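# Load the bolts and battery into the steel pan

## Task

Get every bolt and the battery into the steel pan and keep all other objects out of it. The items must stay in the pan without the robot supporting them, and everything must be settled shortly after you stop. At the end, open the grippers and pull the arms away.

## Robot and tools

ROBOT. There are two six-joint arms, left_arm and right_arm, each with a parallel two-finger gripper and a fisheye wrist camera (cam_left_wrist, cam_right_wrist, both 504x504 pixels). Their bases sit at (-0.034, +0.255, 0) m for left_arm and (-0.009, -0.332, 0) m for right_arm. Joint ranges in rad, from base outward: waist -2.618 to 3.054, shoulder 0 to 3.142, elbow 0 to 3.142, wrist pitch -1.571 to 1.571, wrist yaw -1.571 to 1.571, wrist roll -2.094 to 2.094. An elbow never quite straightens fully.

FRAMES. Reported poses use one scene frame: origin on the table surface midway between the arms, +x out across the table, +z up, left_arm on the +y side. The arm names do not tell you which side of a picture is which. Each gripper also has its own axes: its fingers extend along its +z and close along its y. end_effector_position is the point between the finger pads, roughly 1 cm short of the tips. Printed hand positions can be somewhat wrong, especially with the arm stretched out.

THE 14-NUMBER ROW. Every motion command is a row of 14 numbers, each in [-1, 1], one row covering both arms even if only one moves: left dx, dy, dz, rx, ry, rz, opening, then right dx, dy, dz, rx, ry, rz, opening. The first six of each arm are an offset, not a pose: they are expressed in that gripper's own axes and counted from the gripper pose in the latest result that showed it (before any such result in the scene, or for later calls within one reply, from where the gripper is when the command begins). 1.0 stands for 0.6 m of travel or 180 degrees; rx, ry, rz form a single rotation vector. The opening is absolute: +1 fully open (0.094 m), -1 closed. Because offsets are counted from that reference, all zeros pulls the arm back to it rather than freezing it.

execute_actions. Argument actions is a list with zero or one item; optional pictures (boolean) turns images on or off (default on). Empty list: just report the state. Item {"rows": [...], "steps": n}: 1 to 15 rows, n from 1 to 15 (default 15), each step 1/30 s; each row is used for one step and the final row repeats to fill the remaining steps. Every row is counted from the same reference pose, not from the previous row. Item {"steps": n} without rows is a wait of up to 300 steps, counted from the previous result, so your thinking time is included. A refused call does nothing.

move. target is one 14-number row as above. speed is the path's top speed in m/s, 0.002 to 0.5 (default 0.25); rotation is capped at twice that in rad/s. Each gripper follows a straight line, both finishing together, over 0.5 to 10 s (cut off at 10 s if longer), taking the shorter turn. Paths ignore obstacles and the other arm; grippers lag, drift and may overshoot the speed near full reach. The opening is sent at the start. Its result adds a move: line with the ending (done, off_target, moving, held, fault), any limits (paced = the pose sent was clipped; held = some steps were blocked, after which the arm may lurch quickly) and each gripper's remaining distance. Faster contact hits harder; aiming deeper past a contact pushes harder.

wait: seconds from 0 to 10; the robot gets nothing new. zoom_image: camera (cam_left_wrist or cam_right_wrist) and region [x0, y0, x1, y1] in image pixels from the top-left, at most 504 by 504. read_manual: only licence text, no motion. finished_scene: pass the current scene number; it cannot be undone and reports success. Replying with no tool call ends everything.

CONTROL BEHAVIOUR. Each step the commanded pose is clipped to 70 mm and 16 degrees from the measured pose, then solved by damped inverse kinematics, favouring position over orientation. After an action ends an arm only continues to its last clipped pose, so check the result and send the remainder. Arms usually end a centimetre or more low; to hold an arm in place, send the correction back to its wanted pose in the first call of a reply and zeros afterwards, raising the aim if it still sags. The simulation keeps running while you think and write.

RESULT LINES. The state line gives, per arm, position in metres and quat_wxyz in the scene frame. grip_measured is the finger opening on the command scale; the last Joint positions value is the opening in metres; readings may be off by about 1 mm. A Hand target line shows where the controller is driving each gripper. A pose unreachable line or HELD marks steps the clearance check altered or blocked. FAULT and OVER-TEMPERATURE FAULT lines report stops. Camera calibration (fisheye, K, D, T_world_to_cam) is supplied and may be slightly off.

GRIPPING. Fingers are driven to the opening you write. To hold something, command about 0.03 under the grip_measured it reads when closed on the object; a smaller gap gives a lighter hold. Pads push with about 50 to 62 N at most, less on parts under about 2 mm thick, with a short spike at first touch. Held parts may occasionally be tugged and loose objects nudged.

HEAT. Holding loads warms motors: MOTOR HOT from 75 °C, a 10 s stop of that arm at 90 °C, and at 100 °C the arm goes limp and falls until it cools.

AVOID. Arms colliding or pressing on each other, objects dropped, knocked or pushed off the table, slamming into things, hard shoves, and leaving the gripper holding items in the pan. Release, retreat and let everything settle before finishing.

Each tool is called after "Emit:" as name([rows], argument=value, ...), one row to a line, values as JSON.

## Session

Emit:
execute_actions(actions=[])

Scene clock: 0.00 s of 5100.00 s.
left_arm: end_effector_position=(+0.2160, +0.2859, +0.2395) grip_measured=+1.000 end_effector_quat_wxyz=(+0.105, -0.514, +0.848, -0.077) | right_arm: end_effector_position=(+0.5033, -0.5289, +0.2334) grip_measured=+1.000 end_effector_quat_wxyz=(+0.708, +0.580, +0.398, +0.065)
Joint positions: left_arm=[ 0.192  1.342  1.527 -1.502  0.063 -0.935  0.094] | right_arm=[-0.337  1.951  1.153  0.813  0.726  1.052  0.094]
Joint velocities: left_arm=[-0.002 -0.012 -0.007 -0.022 -0.022  0.066  0.   ] | right_arm=[ 0.002  0.002 -0.002  0.007 -0.037  0.022  0.   ]
Hand target (left_arm): +0.217, +0.287, +0.245; +0.116, -0.512, +0.847, -0.079
Hand target (right_arm): +0.503, -0.529, +0.242; +0.712, +0.577, +0.394, +0.066
camera_calibration (this result's frames):
cam_left_wrist: T_world_to_cam=[[0.832021, -0.505947, 0.227503, -0.0926213], [-0.551877, -0.713279, 0.432047, 0.269073], [-0.0563196, -0.485026, -0.872684, 0.455713], [0, 0, 0, 1]] pos_world=[0.251223, 0.366095, 0.302513]
cam_right_wrist: T_world_to_cam=[[-0.167187, -0.178026, -0.969719, 0.225215], [-0.120042, 0.979921, -0.159203, 0.609434], [0.97859, 0.0897908, -0.185201, -0.300947], [0, 0, 0, 1]] pos_world=[0.405315, -0.53008, 0.259683]

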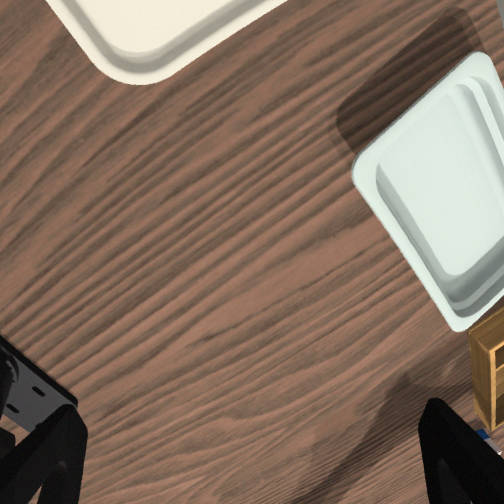

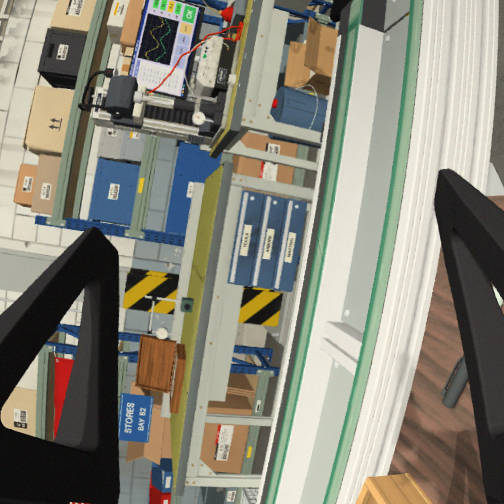

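Emit:
move(target=[-0.298,-0.082,0.137,-0.052,0.07,0.345,1,0,0,0,0,0,0,1])

Scene clock: 5.83 s of 5100.00 s.
left_arm: end_effector_position=(+0.3575, +0.4133, +0.1803) grip_measured=+1.000 end_effector_quat_wxyz=(+0.051, +0.000, +0.999, +0.013) | right_arm: end_effector_position=(+0.5033, -0.5289, +0.2334) grip_measured=+1.000 end_effector_quat_wxyz=(+0.708, +0.580, +0.397, +0.067)
Joint positions: left_arm=[ 0.417  2.128  2.23  -1.569  0.014  0.387  0.094] | right_arm=[-0.337  1.951  1.153  0.813  0.726  1.055  0.094]
Joint velocities: left_arm=[ 0.007 -0.007 -0.012 -0.051 -0.051 -0.051  0.   ] | right_arm=[ 0.007 -0.002 -0.002 -0.007 -0.037 -0.022  0.   ]
Hand target (left_arm): +0.359, +0.419, +0.191; +0.065, +0.000, +0.998, +0.023
Hand target (right_arm): +0.503, -0.529, +0.233; +0.708, +0.580, +0.398, +0.066
Off the commanded pose (left_arm): 0.012 m, 6 deg.
Off the commanded pose (right_arm): 0.000 m, 0 deg.
joint sent to its limit (left arm) — the command would take joint 4 (wrist pitch) past its lower limit, so that joint was sent only as far as its limit.
move: off_target (left_arm)
camera_calibration (this result's frames):
cam_left_wrist: T_world_to_cam=[[-0.0502382, -0.99808, -0.0362189, 0.433972], [-0.88903, 0.028166, 0.456981, 0.273272], [-0.455084, 0.0551576, -0.888738, 0.39605], [0, 0, 0, 1]] pos_world=[0.444985, 0.403597, 0.242823]
cam_right_wrist: T_world_to_cam=[[-0.164619, -0.175904, -0.970545, 0.225237], [-0.119663, 0.980263, -0.157369, 0.608996], [0.979072, 0.090232, -0.182419, -0.301605], [0, 0, 0, 1]] pos_world=[0.405246, -0.530142, 0.259421]

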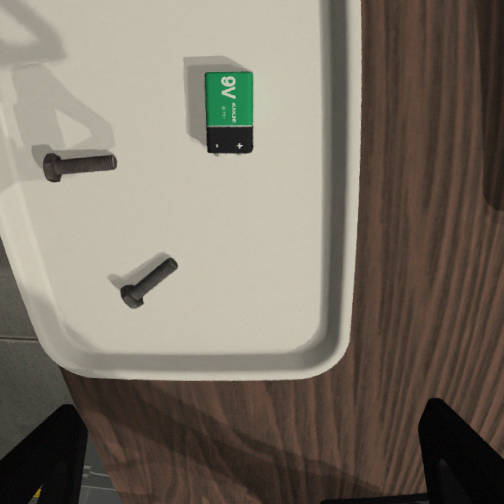

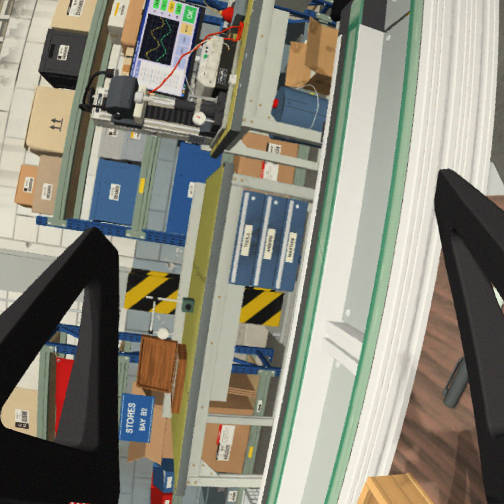

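Emit:
move(target=[-0.075,0.012,0.24,0,0,0,0.2,0,0,0,0,0,0,1], speed=0.15)

Scene clock: 11.23 s of 5100.00 s.
left_arm: end_effector_position=(+0.4127, +0.4255, +0.0368) grip_measured=+0.201 end_effector_quat_wxyz=(+0.037, -0.002, +0.999, +0.007) | right_arm: end_effector_position=(+0.5033, -0.5289, +0.2334) grip_measured=+1.000 end_effector_quat_wxyz=(+0.708, +0.581, +0.396, +0.068)
Joint positions: left_arm=[ 0.397  2.366  2.051 -1.181  0.014  0.363  0.056] | right_arm=[-0.337  1.951  1.153  0.813  0.726  1.058  0.094]
Joint velocities: left_arm=[-0.012 -0.002 -0.007 -0.022 -0.007 -0.007  0.002] | right_arm=[-0.012 -0.012 -0.002  0.007 -0.037  0.022  0.   ]
Hand target (left_arm): +0.418, +0.424, +0.043; +0.051, +0.000, +0.999, +0.013
Hand target (right_arm): +0.503, -0.529, +0.233; +0.708, +0.580, +0.397, +0.067
Off the commanded pose (left_arm): 0.007 m, 2 deg.
Off the commanded pose (right_arm): 0.000 m, 0 deg.
After step 90, 0.83 s passed at rest.
move: done
camera_calibration (this result's frames):
cam_left_wrist: T_world_to_cam=[[-0.0472392, -0.998619, -0.0230071, 0.44223], [-0.876771, 0.0304178, 0.479945, 0.380699], [-0.478583, 0.0428442, -0.876997, 0.307467], [0, 0, 0, 1]] pos_world=[0.501825, 0.416866, 0.0971068]
cam_right_wrist: T_world_to_cam=[[-0.162335, -0.174016, -0.97127, 0.225256], [-0.119329, 0.980564, -0.155737, 0.608606], [0.979494, 0.0906191, -0.179945, -0.302191], [0, 0, 0, 1]] pos_world=[0.405185, -0.530196, 0.259189]

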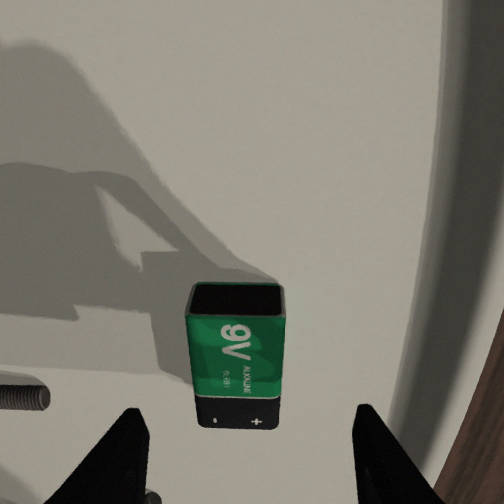

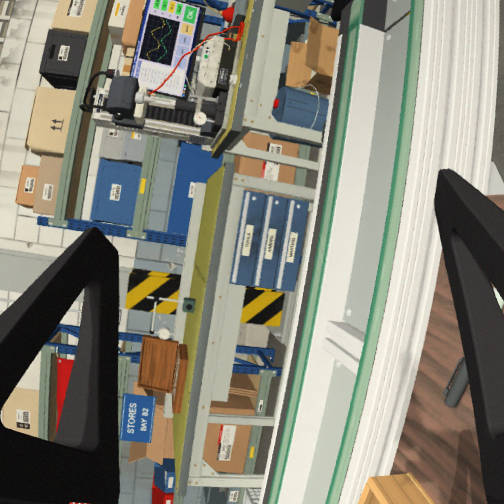

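Emit:
move(target=[-0.025,0.003,0.026,0,0,0,0.2,0,0,0,0,0,0,1], speed=0.05)

Emit:
move(target=[0,0,0,0,0,0,-0.52,0,0,0,0,0,0,1])

Emit:
move(target=[0,0,-0.18,0,0,0,-0.52,0,0,0,0,0,0,1])

Emit:
move(target=[0,-0.47,-0.03,0,0,0,-0.52,0,0,0,0,0,0,1])

Scene clock: 15.53 s of 5100.00 s.
left_arm: end_effector_position=(+0.4210, +0.4287, +0.0117) grip_measured=+0.201 end_effector_quat_wxyz=(+0.025, -0.003, +1.000, +0.002) | right_arm: end_effector_position=(+0.5033, -0.5289, +0.2334) grip_measured=+1.000 end_effector_quat_wxyz=(+0.708, +0.582, +0.395, +0.069)
Joint positions: left_arm=[ 0.397  2.458  2.117 -1.181  0.014  0.36   0.056] | right_arm=[-0.337  1.951  1.153  0.813  0.726  1.061  0.094]
Joint velocities: left_arm=[ 0.002 -0.012 -0.022 -0.007  0.037 -0.007  0.   ] | right_arm=[ 0.017 -0.007 -0.007 -0.051 -0.007 -0.007  0.   ]
Hand target (left_arm): +0.429, +0.428, +0.023; +0.038, -0.002, +0.999, +0.007
Hand target (right_arm): +0.503, -0.529, +0.233; +0.708, +0.581, +0.396, +0.068
Off the commanded pose (left_arm): 0.013 m, 2 deg.
Off the commanded pose (right_arm): 0.000 m, 0 deg.
After step 90, 0.43 s passed at rest.
move: off_target (left_arm)
camera_calibration (this result's frames):
cam_left_wrist: T_world_to_cam=[[-0.0450189, -0.998914, -0.0119703, 0.444283], [-0.864459, 0.0329482, 0.501623, 0.393388], [-0.500684, 0.0329303, -0.865004, 0.302686], [0, 0, 0, 1]] pos_world=[0.511619, 0.420872, 0.0698101]
cam_right_wrist: T_world_to_cam=[[-0.160048, -0.172126, -0.971986, 0.225272], [-0.118999, 0.980863, -0.154103, 0.608217], [0.97991, 0.0910014, -0.177468, -0.302776], [0, 0, 0, 1]] pos_world=[0.405125, -0.530249, 0.258956]

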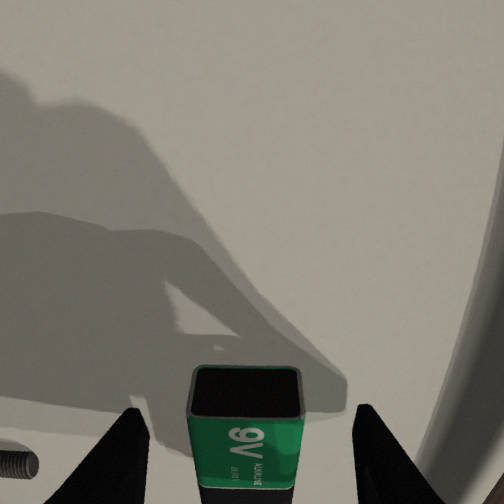

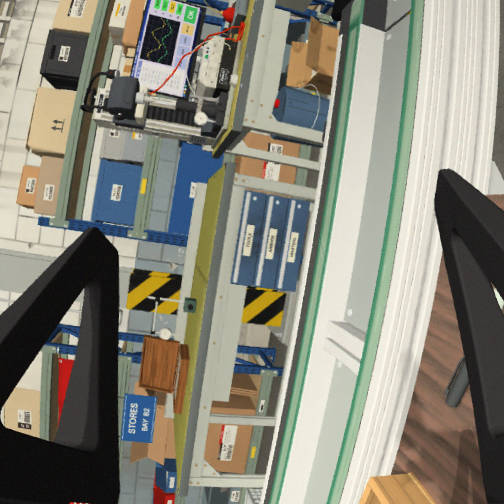

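Scene clock: 16.03 s of 5100.00 s.
left_arm: end_effector_position=(+0.4210, +0.4287, +0.0117) grip_measured=-0.473 end_effector_quat_wxyz=(+0.025, -0.003, +1.000, +0.002) | right_arm: end_effector_position=(+0.5033, -0.5289, +0.2334) grip_measured=+1.000 end_effector_quat_wxyz=(+0.708, +0.582, +0.394, +0.070)
Joint positions: left_arm=[ 0.397  2.458  2.117 -1.181  0.014  0.36   0.025] | right_arm=[-0.337  1.951  1.153  0.813  0.726  1.064  0.094]
Joint velocities: left_arm=[ 0.007  0.002 -0.007 -0.022 -0.051 -0.081  0.   ] | right_arm=[ 0.017 -0.017  0.012  0.022  0.022 -0.037  0.   ]
Hand target (left_arm): +0.421, +0.429, +0.012; +0.025, -0.003, +1.000, +0.002
Hand target (right_arm): +0.503, -0.529, +0.233; +0.708, +0.582, +0.395, +0.069
Off the commanded pose (left_arm): 0.000 m, 0 deg.
Off the commanded pose (right_arm): 0.000 m, 0 deg.
move: done
camera_calibration (this result's frames):
cam_left_wrist: T_world_to_cam=[[-0.0450189, -0.998914, -0.0119703, 0.444283], [-0.864459, 0.0329482, 0.501623, 0.393388], [-0.500684, 0.0329303, -0.865004, 0.302686], [0, 0, 0, 1]] pos_world=[0.511619, 0.420872, 0.0698101]
cam_right_wrist: T_world_to_cam=[[-0.157761, -0.170235, -0.972693, 0.225285], [-0.118673, 0.981157, -0.152469, 0.607827], [0.980321, 0.0913789, -0.17499, -0.303361], [0, 0, 0, 1]] pos_world=[0.405065, -0.530302, 0.258723]

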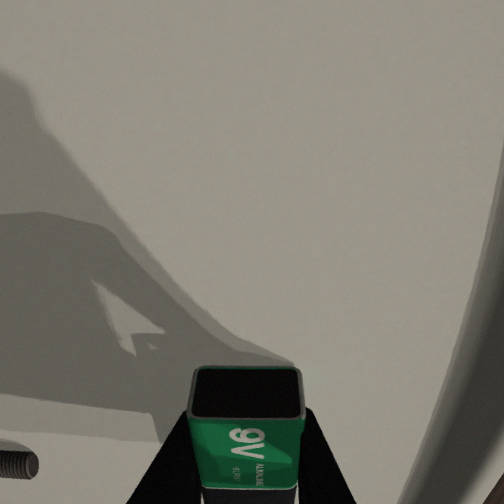

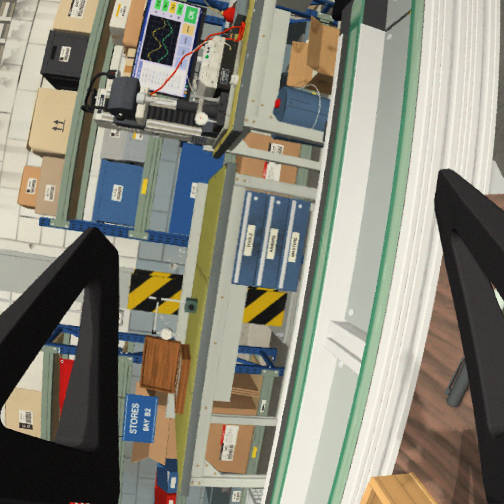

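Scene clock: 17.17 s of 5100.00 s.
left_arm: end_effector_position=(+0.4146, +0.4263, +0.1096) grip_measured=-0.473 end_effector_quat_wxyz=(+0.029, -0.003, +1.000, +0.004) | right_arm: end_effector_position=(+0.5033, -0.5289, +0.2334) grip_measured=+1.000 end_effector_quat_wxyz=(+0.708, +0.583, +0.393, +0.071)
Joint positions: left_arm=[ 0.397  2.458  2.508 -1.563  0.014  0.36   0.025] | right_arm=[-0.337  1.951  1.153  0.813  0.726  1.067  0.094]
Joint velocities: left_arm=[ 0.017  0.002  0.022  0.022 -0.037 -0.007 -0.001] | right_arm=[-0.007  0.007  0.007 -0.081 -0.007  0.066  0.   ]
Hand target (left_arm): +0.414, +0.429, +0.119; +0.038, -0.003, +0.999, +0.007
Hand target (right_arm): +0.503, -0.529, +0.233; +0.708, +0.582, +0.394, +0.070
Off the commanded pose (left_arm): 0.010 m, 1 deg.
Off the commanded pose (right_arm): 0.000 m, 0 deg.
joint sent to its limit (left arm) — the command would take joint 4 (wrist pitch) past its lower limit, so that joint was sent only as far as its limit.
move: done
camera_calibration (this result's frames):
cam_left_wrist: T_world_to_cam=[[-0.0448897, -0.998865, -0.0159409, 0.443086], [-0.869066, 0.0311773, 0.493712, 0.342402], [-0.492655, 0.0360163, -0.869479, 0.380092], [0, 0, 0, 1]] pos_world=[0.504715, 0.418219, 0.168498]
cam_right_wrist: T_world_to_cam=[[-0.155471, -0.168342, -0.973391, 0.225297], [-0.118351, 0.981449, -0.150833, 0.607438], [0.980725, 0.0917516, -0.172511, -0.303946], [0, 0, 0, 1]] pos_world=[0.405006, -0.530355, 0.25849]

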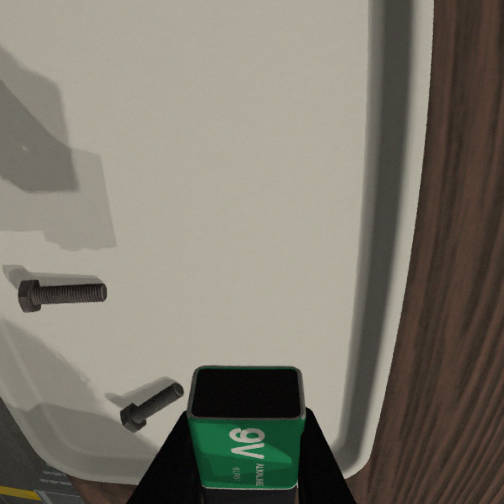

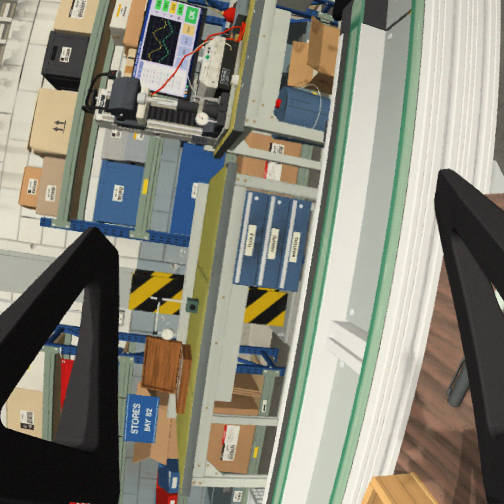

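Scene clock: 18.97 s of 5100.00 s.
left_arm: end_effector_position=(+0.4124, +0.1419, +0.1142) grip_measured=-0.473 end_effector_quat_wxyz=(+0.018, +0.005, +1.000, +0.012) | right_arm: end_effector_position=(+0.5033, -0.5289, +0.2334) grip_measured=+1.000 end_effector_quat_wxyz=(+0.707, +0.583, +0.392, +0.072)
Joint positions: left_arm=[-0.233  2.368  2.365 -1.539 -0.032 -0.253  0.025] | right_arm=[-0.337  1.951  1.153  0.813  0.726  1.07   0.094]
Joint velocities: left_arm=[-0.022 -0.002  0.007 -0.022  0.051 -0.051 -0.001] | right_arm=[ 0.022 -0.002  0.017  0.066  0.007  0.037  0.   ]
Hand target (left_arm): +0.417, +0.146, +0.126; +0.033, -0.003, +0.999, +0.014
Hand target (right_arm): +0.503, -0.529, +0.233; +0.708, +0.583, +0.393, +0.071
Off the commanded pose (left_arm): 0.012 m, 2 deg.
Off the commanded pose (right_arm): 0.000 m, 0 deg.
move: off_target (left_arm)
camera_calibration (this result's frames):
cam_left_wrist: T_world_to_cam=[[-0.0607765, -0.997682, -0.0306194, 0.167047], [-0.856927, 0.0364225, 0.51415, 0.338943], [-0.511843, 0.0574868, -0.857154, 0.396741], [0, 0, 0, 1]] pos_world=[0.50367, 0.131507, 0.170915]
cam_right_wrist: T_world_to_cam=[[-0.15318, -0.166448, -0.974079, 0.225307], [-0.118033, 0.981738, -0.149195, 0.607048], [0.981124, 0.0921194, -0.170029, -0.304532], [0, 0, 0, 1]] pos_world=[0.404947, -0.530407, 0.258256]

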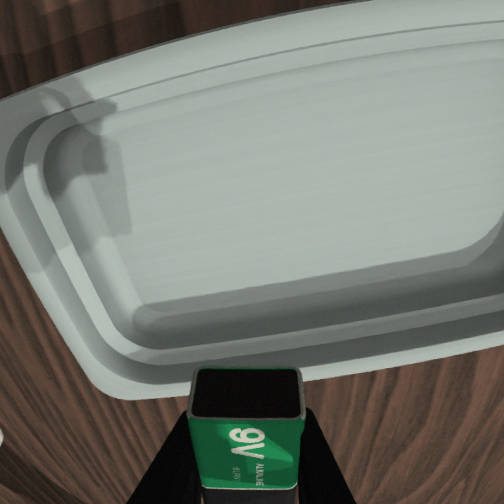

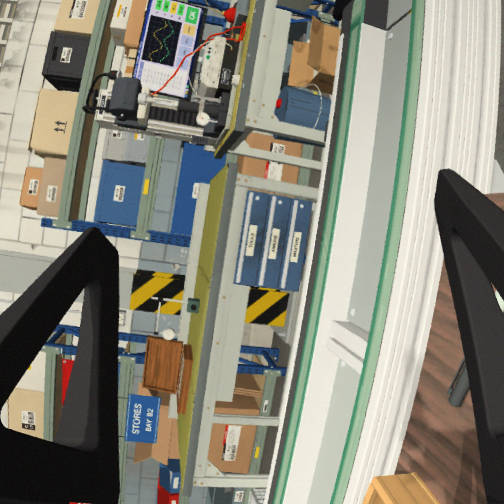

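Emit:
move(target=[-0.035,-0.03,0.13,0,0,0,-0.52,0,0,0,0,0,0,1], speed=0.1)

Emit:
move(target=[0,0,0,0,0,0,-0.2,0,0,0,0,0,0,1])

Emit:
move(target=[0,0,-0.16,0,0,0,-0.2,0,0,0,0,0,0,1])

Emit:
move(target=[0.197,0.61,0,0,0,0.28,0,0,0,0,0,0,0,1])

Scene clock: 25.23 s of 5100.00 s.
left_arm: end_effector_position=(+0.4335, +0.1296, +0.0323) grip_measured=-0.473 end_effector_quat_wxyz=(+0.005, +0.004, +1.000, +0.015) | right_arm: end_effector_position=(+0.5033, -0.5289, +0.2334) grip_measured=+1.000 end_effector_quat_wxyz=(+0.707, +0.584, +0.391, +0.073)
Joint positions: left_arm=[-0.246  2.503  2.281 -1.347 -0.032 -0.269  0.025] | right_arm=[-0.337  1.951  1.153  0.813  0.726  1.073  0.094]
Joint velocities: left_arm=[ 0.007 -0.022 -0.012 -0.007 -0.051 -0.022 -0.   ] | right_arm=[-0.007  0.012  0.037 -0.022  0.007  0.037  0.   ]
Hand target (left_arm): +0.437, +0.125, +0.037; +0.018, +0.005, +1.000, +0.012
Hand target (right_arm): +0.503, -0.529, +0.233; +0.707, +0.583, +0.392, +0.072
Off the commanded pose (left_arm): 0.007 m, 2 deg.
Off the commanded pose (right_arm): 0.000 m, 0 deg.
After step 90, 2.00 s passed at rest.
move: done
camera_calibration (this result's frames):
cam_left_wrist: T_world_to_cam=[[-0.0589708, -0.9976, -0.0362793, 0.15294], [-0.843583, 0.0303689, 0.536139, 0.393866], [-0.533751, 0.0622212, -0.84335, 0.346429], [0, 0, 0, 1]] pos_world=[0.526184, 0.119056, 0.0865427]
cam_right_wrist: T_world_to_cam=[[-0.150888, -0.164553, -0.974759, 0.225314], [-0.117718, 0.982023, -0.147557, 0.606658], [0.981517, 0.0924824, -0.167546, -0.305117], [0, 0, 0, 1]] pos_world=[0.404889, -0.530458, 0.258022]

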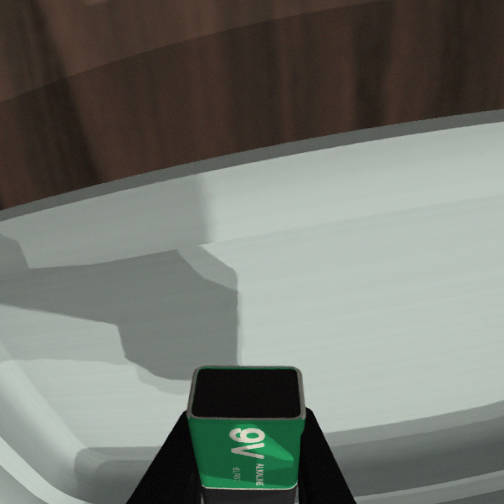

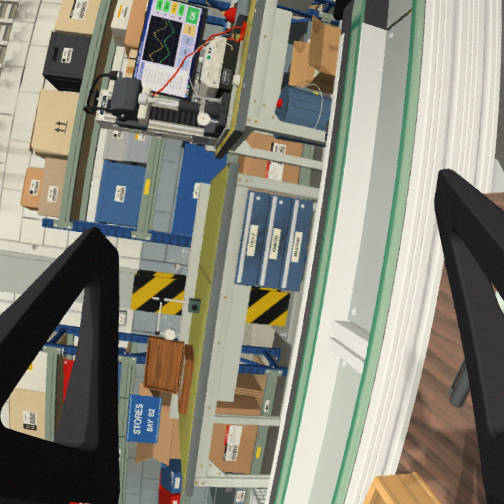

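Scene clock: 25.73 s of 5100.00 s.
left_arm: end_effector_position=(+0.4335, +0.1296, +0.0323) grip_measured=-0.201 end_effector_quat_wxyz=(+0.005, +0.004, +1.000, +0.015) | right_arm: end_effector_position=(+0.5033, -0.5289, +0.2334) grip_measured=+1.000 end_effector_quat_wxyz=(+0.707, +0.585, +0.391, +0.074)
Joint positions: left_arm=[-0.246  2.503  2.281 -1.347 -0.032 -0.269  0.038] | right_arm=[-0.337  1.951  1.153  0.813  0.726  1.076  0.094]
Joint velocities: left_arm=[-0.017  0.002 -0.012 -0.022  0.007 -0.022  0.001] | right_arm=[-0.017  0.002 -0.002 -0.007 -0.066 -0.051  0.   ]
Hand target (left_arm): +0.433, +0.130, +0.032; +0.005, +0.004, +1.000, +0.015
Hand target (right_arm): +0.503, -0.529, +0.233; +0.707, +0.584, +0.391, +0.073
Off the commanded pose (left_arm): 0.000 m, 0 deg.
Off the commanded pose (right_arm): 0.000 m, 0 deg.
move: done
camera_calibration (this result's frames):
cam_left_wrist: T_world_to_cam=[[-0.0589664, -0.997587, -0.0366515, 0.153014], [-0.843639, 0.0301716, 0.536062, 0.39393], [-0.533663, 0.0625303, -0.843382, 0.34636], [0, 0, 0, 1]] pos_world=[0.526197, 0.119102, 0.0865506]
cam_right_wrist: T_world_to_cam=[[-0.148594, -0.162656, -0.97543, 0.225319], [-0.117408, 0.982305, -0.145917, 0.606268], [0.981904, 0.0928406, -0.165062, -0.305702], [0, 0, 0, 1]] pos_world=[0.404832, -0.53051, 0.257788]

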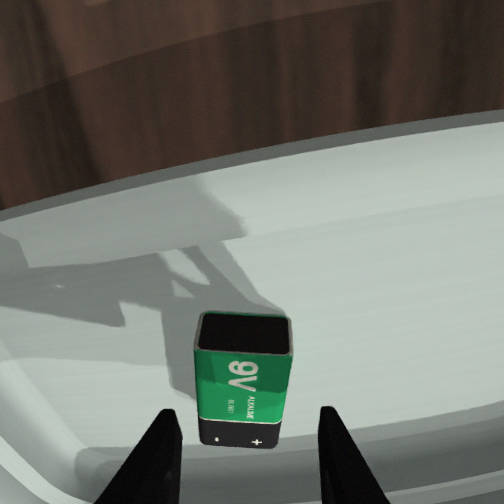

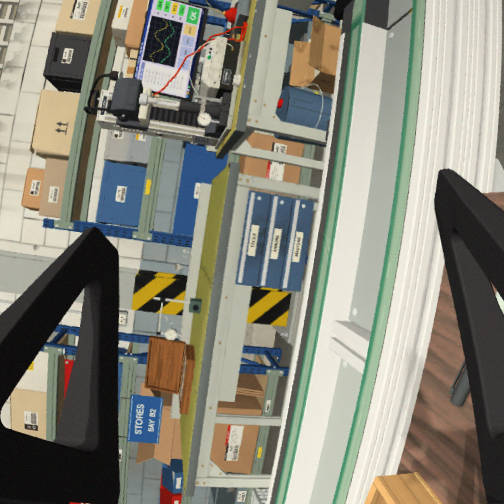

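Scene clock: 26.67 s of 5100.00 s.
left_arm: end_effector_position=(+0.4309, +0.1304, +0.1142) grip_measured=-0.201 end_effector_quat_wxyz=(+0.038, +0.003, +0.999, +0.006) | right_arm: end_effector_position=(+0.5033, -0.5289, +0.2334) grip_measured=+1.000 end_effector_quat_wxyz=(+0.707, +0.585, +0.390, +0.075)
Joint positions: left_arm=[-0.246  2.452  2.515 -1.563 -0.032 -0.269  0.038] | right_arm=[-0.337  1.951  1.153  0.813  0.726  1.08   0.094]
Joint velocities: left_arm=[-0.002 -0.007  0.007 -0.051 -0.022  0.022  0.001] | right_arm=[0.007 0.002 0.007 0.022 0.007 0.007 0.   ]
Hand target (left_arm): +0.432, +0.128, +0.127; +0.052, +0.004, +0.999, +0.002
Hand target (right_arm): +0.503, -0.529, +0.233; +0.707, +0.585, +0.391, +0.074
Off the commanded pose (left_arm): 0.015 m, 4 deg.
Off the commanded pose (right_arm): 0.000 m, 0 deg.
joint sent to its limit (left arm) — the command would take joint 4 (wrist pitch) past its lower limit, so that joint was sent only as far as its limit.
move: off_target (left_arm)
camera_calibration (this result's frames):
cam_left_wrist: T_world_to_cam=[[-0.0570352, -0.998134, -0.0217909, 0.154143], [-0.877166, 0.0396754, 0.478545, 0.367597], [-0.476788, 0.0464081, -0.877792, 0.395467], [0, 0, 0, 1]] pos_world=[0.519789, 0.120918, 0.174585]
cam_right_wrist: T_world_to_cam=[[-0.146011, -0.16052, -0.976173, 0.225323], [-0.117063, 0.982619, -0.14407, 0.60583], [0.982332, 0.0932378, -0.162265, -0.30636], [0, 0, 0, 1]] pos_world=[0.404768, -0.530567, 0.257524]

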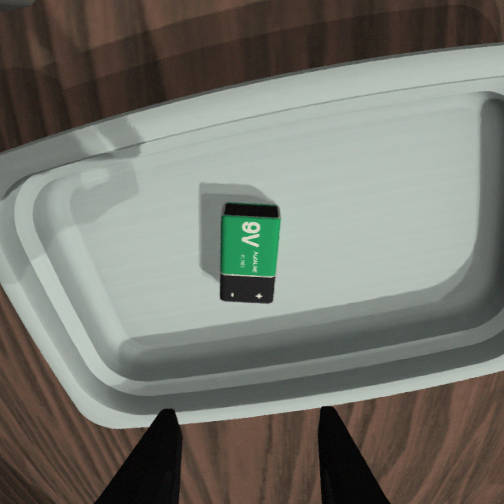

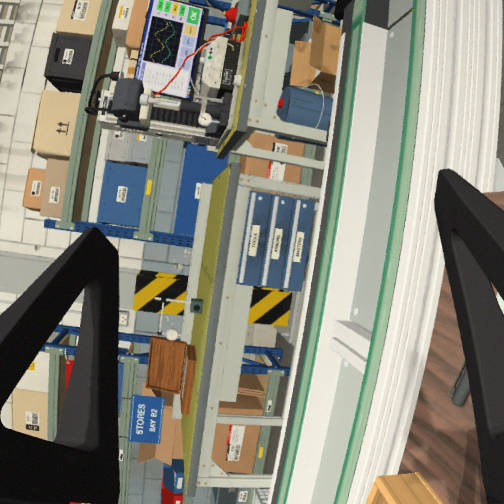

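Scene clock: 29.10 s of 5100.00 s.
left_arm: end_effector_position=(+0.3050, +0.4941, +0.0909) grip_measured=-0.001 end_effector_quat_wxyz=(+0.024, +0.422, +0.906, +0.005) | right_arm: end_effector_position=(+0.5033, -0.5289, +0.2334) grip_measured=+1.000 end_effector_quat_wxyz=(+0.707, +0.586, +0.389, +0.076)
Joint positions: left_arm=[ 0.657  2.107  1.842 -1.273  0.038  1.497  0.047] | right_arm=[-0.337  1.951  1.153  0.813  0.726  1.083  0.094]
Joint velocities: left_arm=[ 0.012 -0.002  0.007 -0.022  0.007 -0.037 -0.   ] | right_arm=[-0.012  0.002  0.007  0.022 -0.037  0.007  0.   ]
Hand target (left_arm): +0.311, +0.492, +0.100; +0.036, +0.428, +0.903, +0.008
Hand target (right_arm): +0.503, -0.529, +0.233; +0.707, +0.585, +0.390, +0.075
Off the commanded pose (left_arm): 0.022 m, 2 deg.
Off the commanded pose (right_arm): 0.000 m, 0 deg.
move: off_target (left_arm)
camera_calibration (this result's frames):
cam_left_wrist: T_world_to_cam=[[-0.796231, -0.603852, -0.0371367, 0.541558], [-0.534504, 0.673379, 0.51075, -0.16669], [-0.28341, 0.426525, -0.858927, 0.0496777], [0, 0, 0, 1]] pos_world=[0.356188, 0.418078, 0.147918]
cam_right_wrist: T_world_to_cam=[[-0.143714, -0.15862, -0.976824, 0.225323], [-0.116761, 0.982894, -0.142428, 0.60544], [0.982707, 0.0935857, -0.159777, -0.306946], [0, 0, 0, 1]] pos_world=[0.404711, -0.530617, 0.25729]

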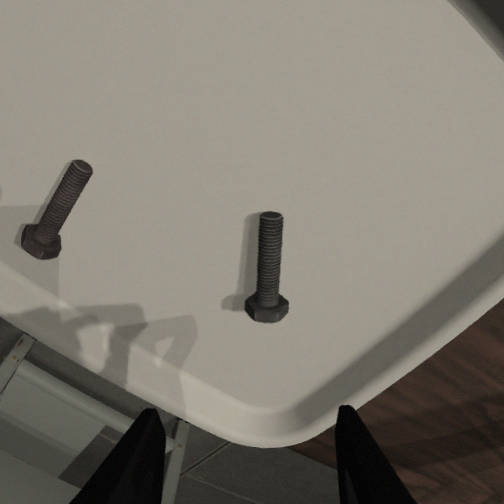

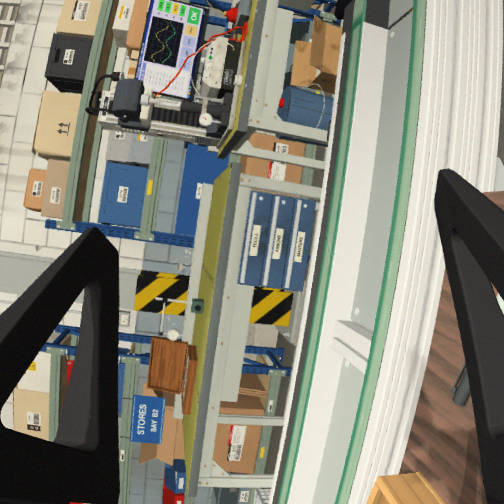

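Emit:
move(target=[-0.008,-0.018,0.127,0,0,0,0,0,0,0,0,0,0,1], speed=0.1)

Scene clock: 32.90 s of 5100.00 s.
left_arm: end_effector_position=(+0.3016, +0.4844, +0.0141) grip_measured=-0.001 end_effector_quat_wxyz=(+0.022, +0.420, +0.907, +0.000) | right_arm: end_effector_position=(+0.5033, -0.5289, +0.2334) grip_measured=+1.000 end_effector_quat_wxyz=(+0.707, +0.586, +0.388, +0.078)
Joint positions: left_arm=[ 0.643  2.138  1.579 -0.99   0.038  1.48   0.047] | right_arm=[-0.337  1.951  1.153  0.813  0.726  1.086  0.094]
Joint velocities: left_arm=[-0.007  0.027 -0.002  0.022 -0.081 -0.007  0.   ] | right_arm=[-0.017 -0.012 -0.002  0.007 -0.037  0.007  0.   ]
Hand target (left_arm): +0.304, +0.482, +0.015; +0.024, +0.422, +0.906, +0.005
Hand target (right_arm): +0.503, -0.529, +0.233; +0.707, +0.586, +0.389, +0.076
Off the commanded pose (left_arm): 0.003 m, 1 deg.
Off the commanded pose (right_arm): 0.000 m, 0 deg.
move: done
camera_calibration (this result's frames):
cam_left_wrist: T_world_to_cam=[[-0.794668, -0.606481, -0.0261565, 0.53082], [-0.532352, 0.675534, 0.510152, -0.124399], [-0.291728, 0.419326, -0.859686, -0.00713186], [0, 0, 0, 1]] pos_world=[0.353521, 0.408959, 0.0712159]
cam_right_wrist: T_world_to_cam=[[-0.141416, -0.156719, -0.977466, 0.225322], [-0.116462, 0.983167, -0.140784, 0.60505], [0.983076, 0.0939287, -0.157287, -0.307531], [0, 0, 0, 1]] pos_world=[0.404656, -0.530667, 0.257055]

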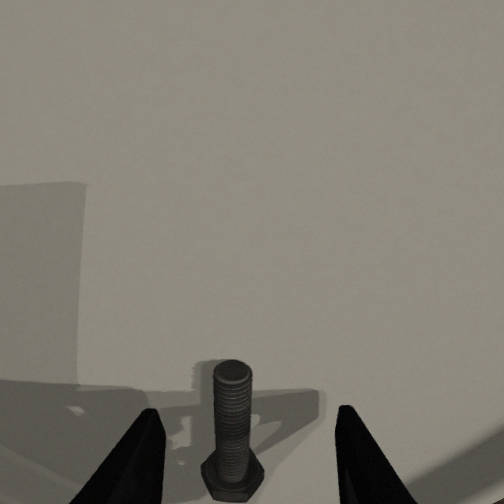

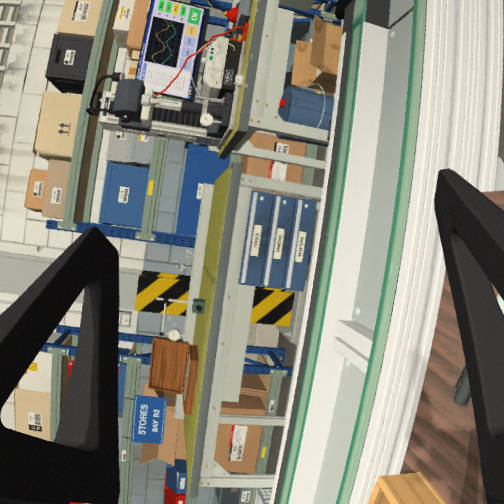

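Bolt extends further: shift toward the tip, slightly lower.

Emit:
move(target=[-0.012,0.004,0.01,0,0,0,0,0,0,0,0,0,0,1], speed=0.05)

Emit:
move(target=[0,0,0,0,0,0,-0.9,0,0,0,0,0,0,1])

Emit:
move(target=[0,0,-0.19,0,0,0,-0.9,0,0,0,0,0,0,1])

Scene clock: 36.37 s of 5100.00 s.
left_arm: end_effector_position=(+0.3016, +0.4817, +0.0069) grip_measured=-0.001 end_effector_quat_wxyz=(+0.016, +0.419, +0.908, -0.006) | right_arm: end_effector_position=(+0.5033, -0.5289, +0.2334) grip_measured=+1.000 end_effector_quat_wxyz=(+0.707, +0.587, +0.387, +0.079)
Joint positions: left_arm=[ 0.636  2.157  1.579 -0.988  0.035  1.47   0.047] | right_arm=[-0.337  1.951  1.153  0.813  0.726  1.089  0.094]
Joint velocities: left_arm=[ 0.027  0.002  0.007 -0.037  0.007  0.007 -0.   ] | right_arm=[ 0.002 -0.007  0.012 -0.051 -0.051  0.081  0.   ]
Hand target (left_arm): +0.308, +0.480, +0.009; +0.022, +0.420, +0.907, +0.000
Hand target (right_arm): +0.503, -0.529, +0.233; +0.707, +0.587, +0.388, +0.078
Off the commanded pose (left_arm): 0.007 m, 1 deg.
Off the commanded pose (right_arm): 0.000 m, 0 deg.
move: done
camera_calibration (this result's frames):
cam_left_wrist: T_world_to_cam=[[-0.792839, -0.609363, -0.00916284, 0.529666], [-0.526417, 0.677188, 0.514103, -0.121459], [-0.30707, 0.412424, -0.85768, -0.00425488], [0, 0, 0, 1]] pos_world=[0.354695, 0.406764, 0.0636464]
cam_right_wrist: T_world_to_cam=[[-0.138828, -0.154579, -0.978178, 0.225318], [-0.116131, 0.983469, -0.138933, 0.604611], [0.983484, 0.0943089, -0.154484, -0.308189], [0, 0, 0, 1]] pos_world=[0.404594, -0.530722, 0.256791]

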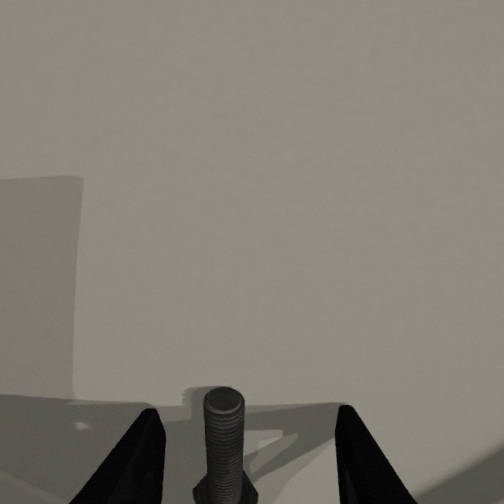

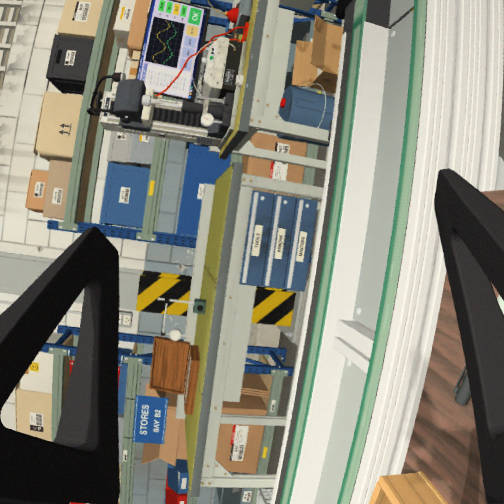

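Scene clock: 36.87 s of 5100.00 s.
left_arm: end_effector_position=(+0.3017, +0.4818, +0.0069) grip_measured=-0.870 end_effector_quat_wxyz=(+0.016, +0.419, +0.908, -0.006) | right_arm: end_effector_position=(+0.5033, -0.5289, +0.2334) grip_measured=+1.000 end_effector_quat_wxyz=(+0.707, +0.588, +0.386, +0.080)
Joint positions: left_arm=[ 0.636  2.157  1.579 -0.988  0.034  1.47   0.006] | right_arm=[-0.337  1.951  1.153  0.813  0.726  1.092  0.094]
Joint velocities: left_arm=[-0.007  0.007  0.017 -0.037 -0.051 -0.066 -0.   ] | right_arm=[ 0.002 -0.027 -0.007 -0.022  0.007  0.007  0.   ]
Hand target (left_arm): +0.302, +0.482, +0.007; +0.016, +0.419, +0.908, -0.006
Hand target (right_arm): +0.503, -0.529, +0.233; +0.707, +0.587, +0.387, +0.079
Off the commanded pose (left_arm): 0.000 m, 0 deg.
Off the commanded pose (right_arm): 0.000 m, 0 deg.
move: done
camera_calibration (this result's frames):
cam_left_wrist: T_world_to_cam=[[-0.793068, -0.609057, -0.00957589, 0.529689], [-0.526215, 0.677109, 0.514413, -0.121537], [-0.306823, 0.413004, -0.857489, -0.00464484], [0, 0, 0, 1]] pos_world=[0.3547, 0.406824, 0.0636097]
cam_right_wrist: T_world_to_cam=[[-0.136527, -0.152675, -0.978801, 0.225312], [-0.115841, 0.983734, -0.137286, 0.604221], [0.98384, 0.0946416, -0.151992, -0.308774], [0, 0, 0, 1]] pos_world=[0.404539, -0.530771, 0.256555]

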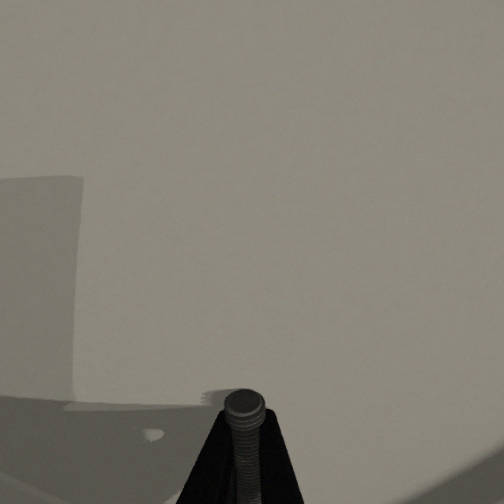

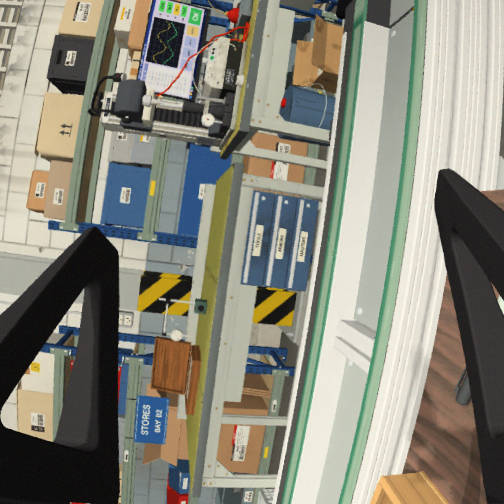

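Scene clock: 38.07 s of 5100.00 s.
left_arm: end_effector_position=(+0.2981, +0.4793, +0.1113) grip_measured=-0.870 end_effector_quat_wxyz=(+0.012, +0.422, +0.906, -0.013) | right_arm: end_effector_position=(+0.5033, -0.5289, +0.2334) grip_measured=+1.000 end_effector_quat_wxyz=(+0.706, +0.588, +0.385, +0.081)
Joint positions: left_arm=[ 0.636  2.094  1.903 -1.391  0.034  1.477  0.006] | right_arm=[-0.337  1.951  1.153  0.813  0.726  1.095  0.094]
Joint velocities: left_arm=[ 0.002  0.002  0.002 -0.022 -0.007  0.037 -0.   ] | right_arm=[-0.002  0.012 -0.007  0.051 -0.022 -0.022  0.   ]
Hand target (left_arm): +0.298, +0.485, +0.120; +0.016, +0.419, +0.908, -0.006
Hand target (right_arm): +0.503, -0.529, +0.233; +0.707, +0.588, +0.386, +0.080
Off the commanded pose (left_arm): 0.011 m, 1 deg.
Off the commanded pose (right_arm): 0.000 m, 0 deg.
move: off_target (left_arm)
camera_calibration (this result's frames):
cam_left_wrist: T_world_to_cam=[[-0.797478, -0.603309, 0.00694392, 0.52309], [-0.514286, 0.685732, 0.515054, -0.183248], [-0.315498, 0.407173, -0.857129, 0.0902143], [0, 0, 0, 1]] pos_world=[0.351373, 0.404511, 0.168076]
cam_right_wrist: T_world_to_cam=[[-0.134224, -0.15077, -0.979414, 0.225303], [-0.115554, 0.983997, -0.135639, 0.603831], [0.984191, 0.0949695, -0.149498, -0.309359], [0, 0, 0, 1]] pos_world=[0.404485, -0.53082, 0.25632]

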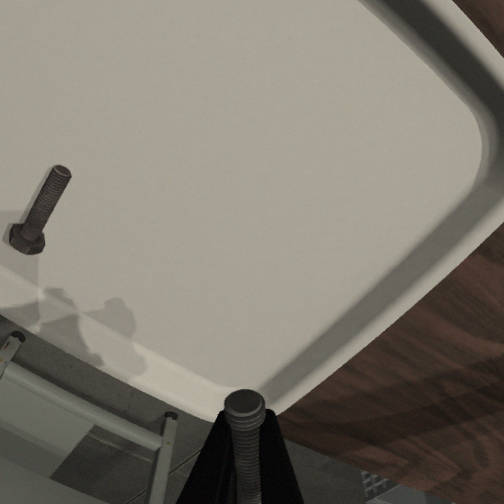

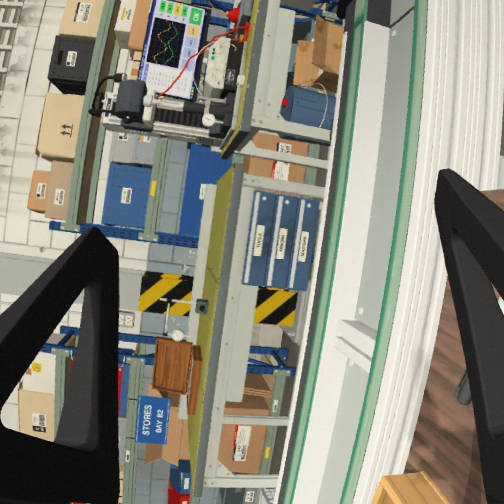

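Emit:
move(target=[-0.537,-0.175,-0.03,0,0,-0.28,-0.9,0,0,0,0,0,0,1])

Emit:
move(target=[0,0,0.14,0,0,0,-0.9,0,0,0,0,0,0,1], speed=0.1)

Scene clock: 43.53 s of 5100.00 s.
left_arm: end_effector_position=(+0.4232, +0.1662, +0.1301) grip_measured=-0.870 end_effector_quat_wxyz=(+0.032, +0.002, +0.999, -0.014) | right_arm: end_effector_position=(+0.5033, -0.5289, +0.2334) grip_measured=+1.000 end_effector_quat_wxyz=(+0.706, +0.589, +0.384, +0.082)
Joint positions: left_arm=[-0.158  2.368  2.429 -1.564  0.016 -0.184  0.006] | right_arm=[-0.337  1.951  1.153  0.813  0.726  1.099  0.094]
Joint velocities: left_arm=[-0.007  0.012 -0.012  0.022  0.066 -0.051  0.   ] | right_arm=[-0.012 -0.012 -0.022 -0.007 -0.11  -0.007  0.   ]
Hand target (left_arm): +0.427, +0.170, +0.141; +0.047, -0.005, +0.999, -0.012
Hand target (right_arm): +0.503, -0.529, +0.233; +0.706, +0.588, +0.385, +0.081
Off the commanded pose (left_arm): 0.011 m, 3 deg.
Off the commanded pose (right_arm): 0.000 m, 0 deg.
joint sent to its limit (left arm) — the command would take joint 4 (wrist pitch) past its lower limit, so that joint was sent only as far as its limit.
After step 90, 0.07 s passed at rest.
move: off_target (left_arm)
camera_calibration (this result's frames):
cam_left_wrist: T_world_to_cam=[[-0.0567691, -0.9982, 0.0193641, 0.184376], [-0.870694, 0.0589898, 0.488275, 0.344617], [-0.488538, 0.0108587, -0.872475, 0.414371], [0, 0, 0, 1]] pos_world=[0.512959, 0.159216, 0.18969]
cam_right_wrist: T_world_to_cam=[[-0.131631, -0.148625, -0.980094, 0.225292], [-0.115237, 0.984288, -0.133784, 0.603393], [0.984578, 0.0953326, -0.14669, -0.310017], [0, 0, 0, 1]] pos_world=[0.404425, -0.530873, 0.256055]

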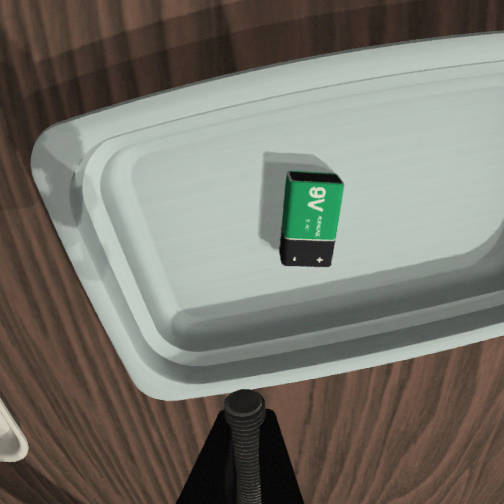

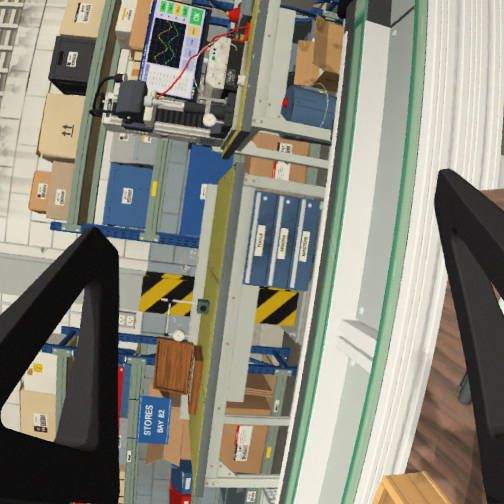

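Scene clock: 44.93 s of 5100.00 s.
left_arm: end_effector_position=(+0.4248, +0.1659, +0.0365) grip_measured=-0.870 end_effector_quat_wxyz=(+0.014, +0.002, +1.000, -0.011) | right_arm: end_effector_position=(+0.5033, -0.5289, +0.2334) grip_measured=+1.000 end_effector_quat_wxyz=(+0.706, +0.590, +0.383, +0.083)
Joint positions: left_arm=[-0.158  2.368  2.055 -1.227  0.016 -0.184  0.006] | right_arm=[-0.337  1.951  1.153  0.813  0.726  1.102  0.094]
Joint velocities: left_arm=[ 0.017 -0.002 -0.002  0.051  0.022 -0.081  0.   ] | right_arm=[-0.002 -0.012  0.012  0.007 -0.037  0.037  0.   ]
Hand target (left_arm): +0.428, +0.163, +0.046; +0.031, +0.002, +0.999, -0.014
Hand target (right_arm): +0.503, -0.529, +0.233; +0.706, +0.589, +0.384, +0.082
Off the commanded pose (left_arm): 0.011 m, 2 deg.
Off the commanded pose (right_arm): 0.000 m, 0 deg.
move: off_target (left_arm)
camera_calibration (this result's frames):
cam_left_wrist: T_world_to_cam=[[-0.0557781, -0.998337, 0.0145697, 0.185756], [-0.852578, 0.0552185, 0.519675, 0.383476], [-0.519615, 0.0165647, -0.85424, 0.345084], [0, 0, 0, 1]] pos_world=[0.516615, 0.158556, 0.0927959]
cam_right_wrist: T_world_to_cam=[[-0.129325, -0.146717, -0.980688, 0.225279], [-0.114959, 0.984543, -0.132134, 0.603003], [0.984916, 0.0956502, -0.144193, -0.310602], [0, 0, 0, 1]] pos_world=[0.404372, -0.530921, 0.255819]

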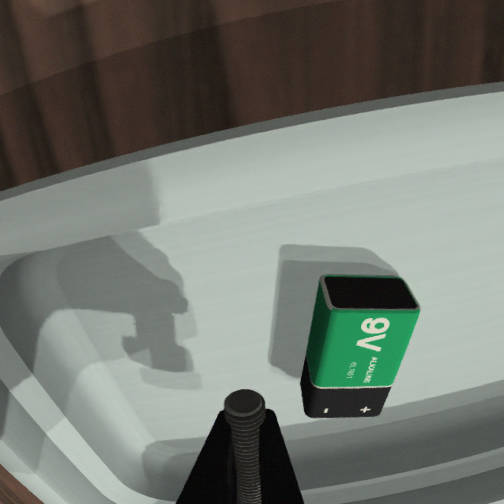

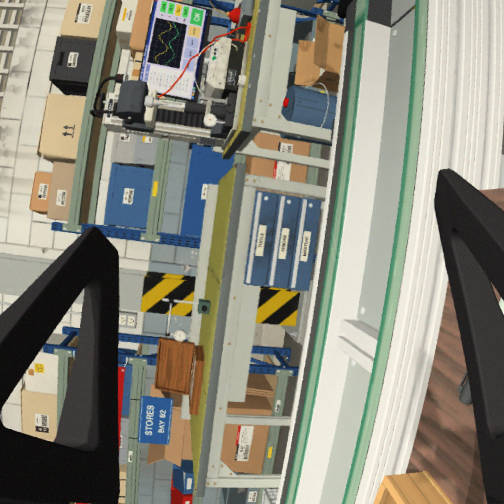

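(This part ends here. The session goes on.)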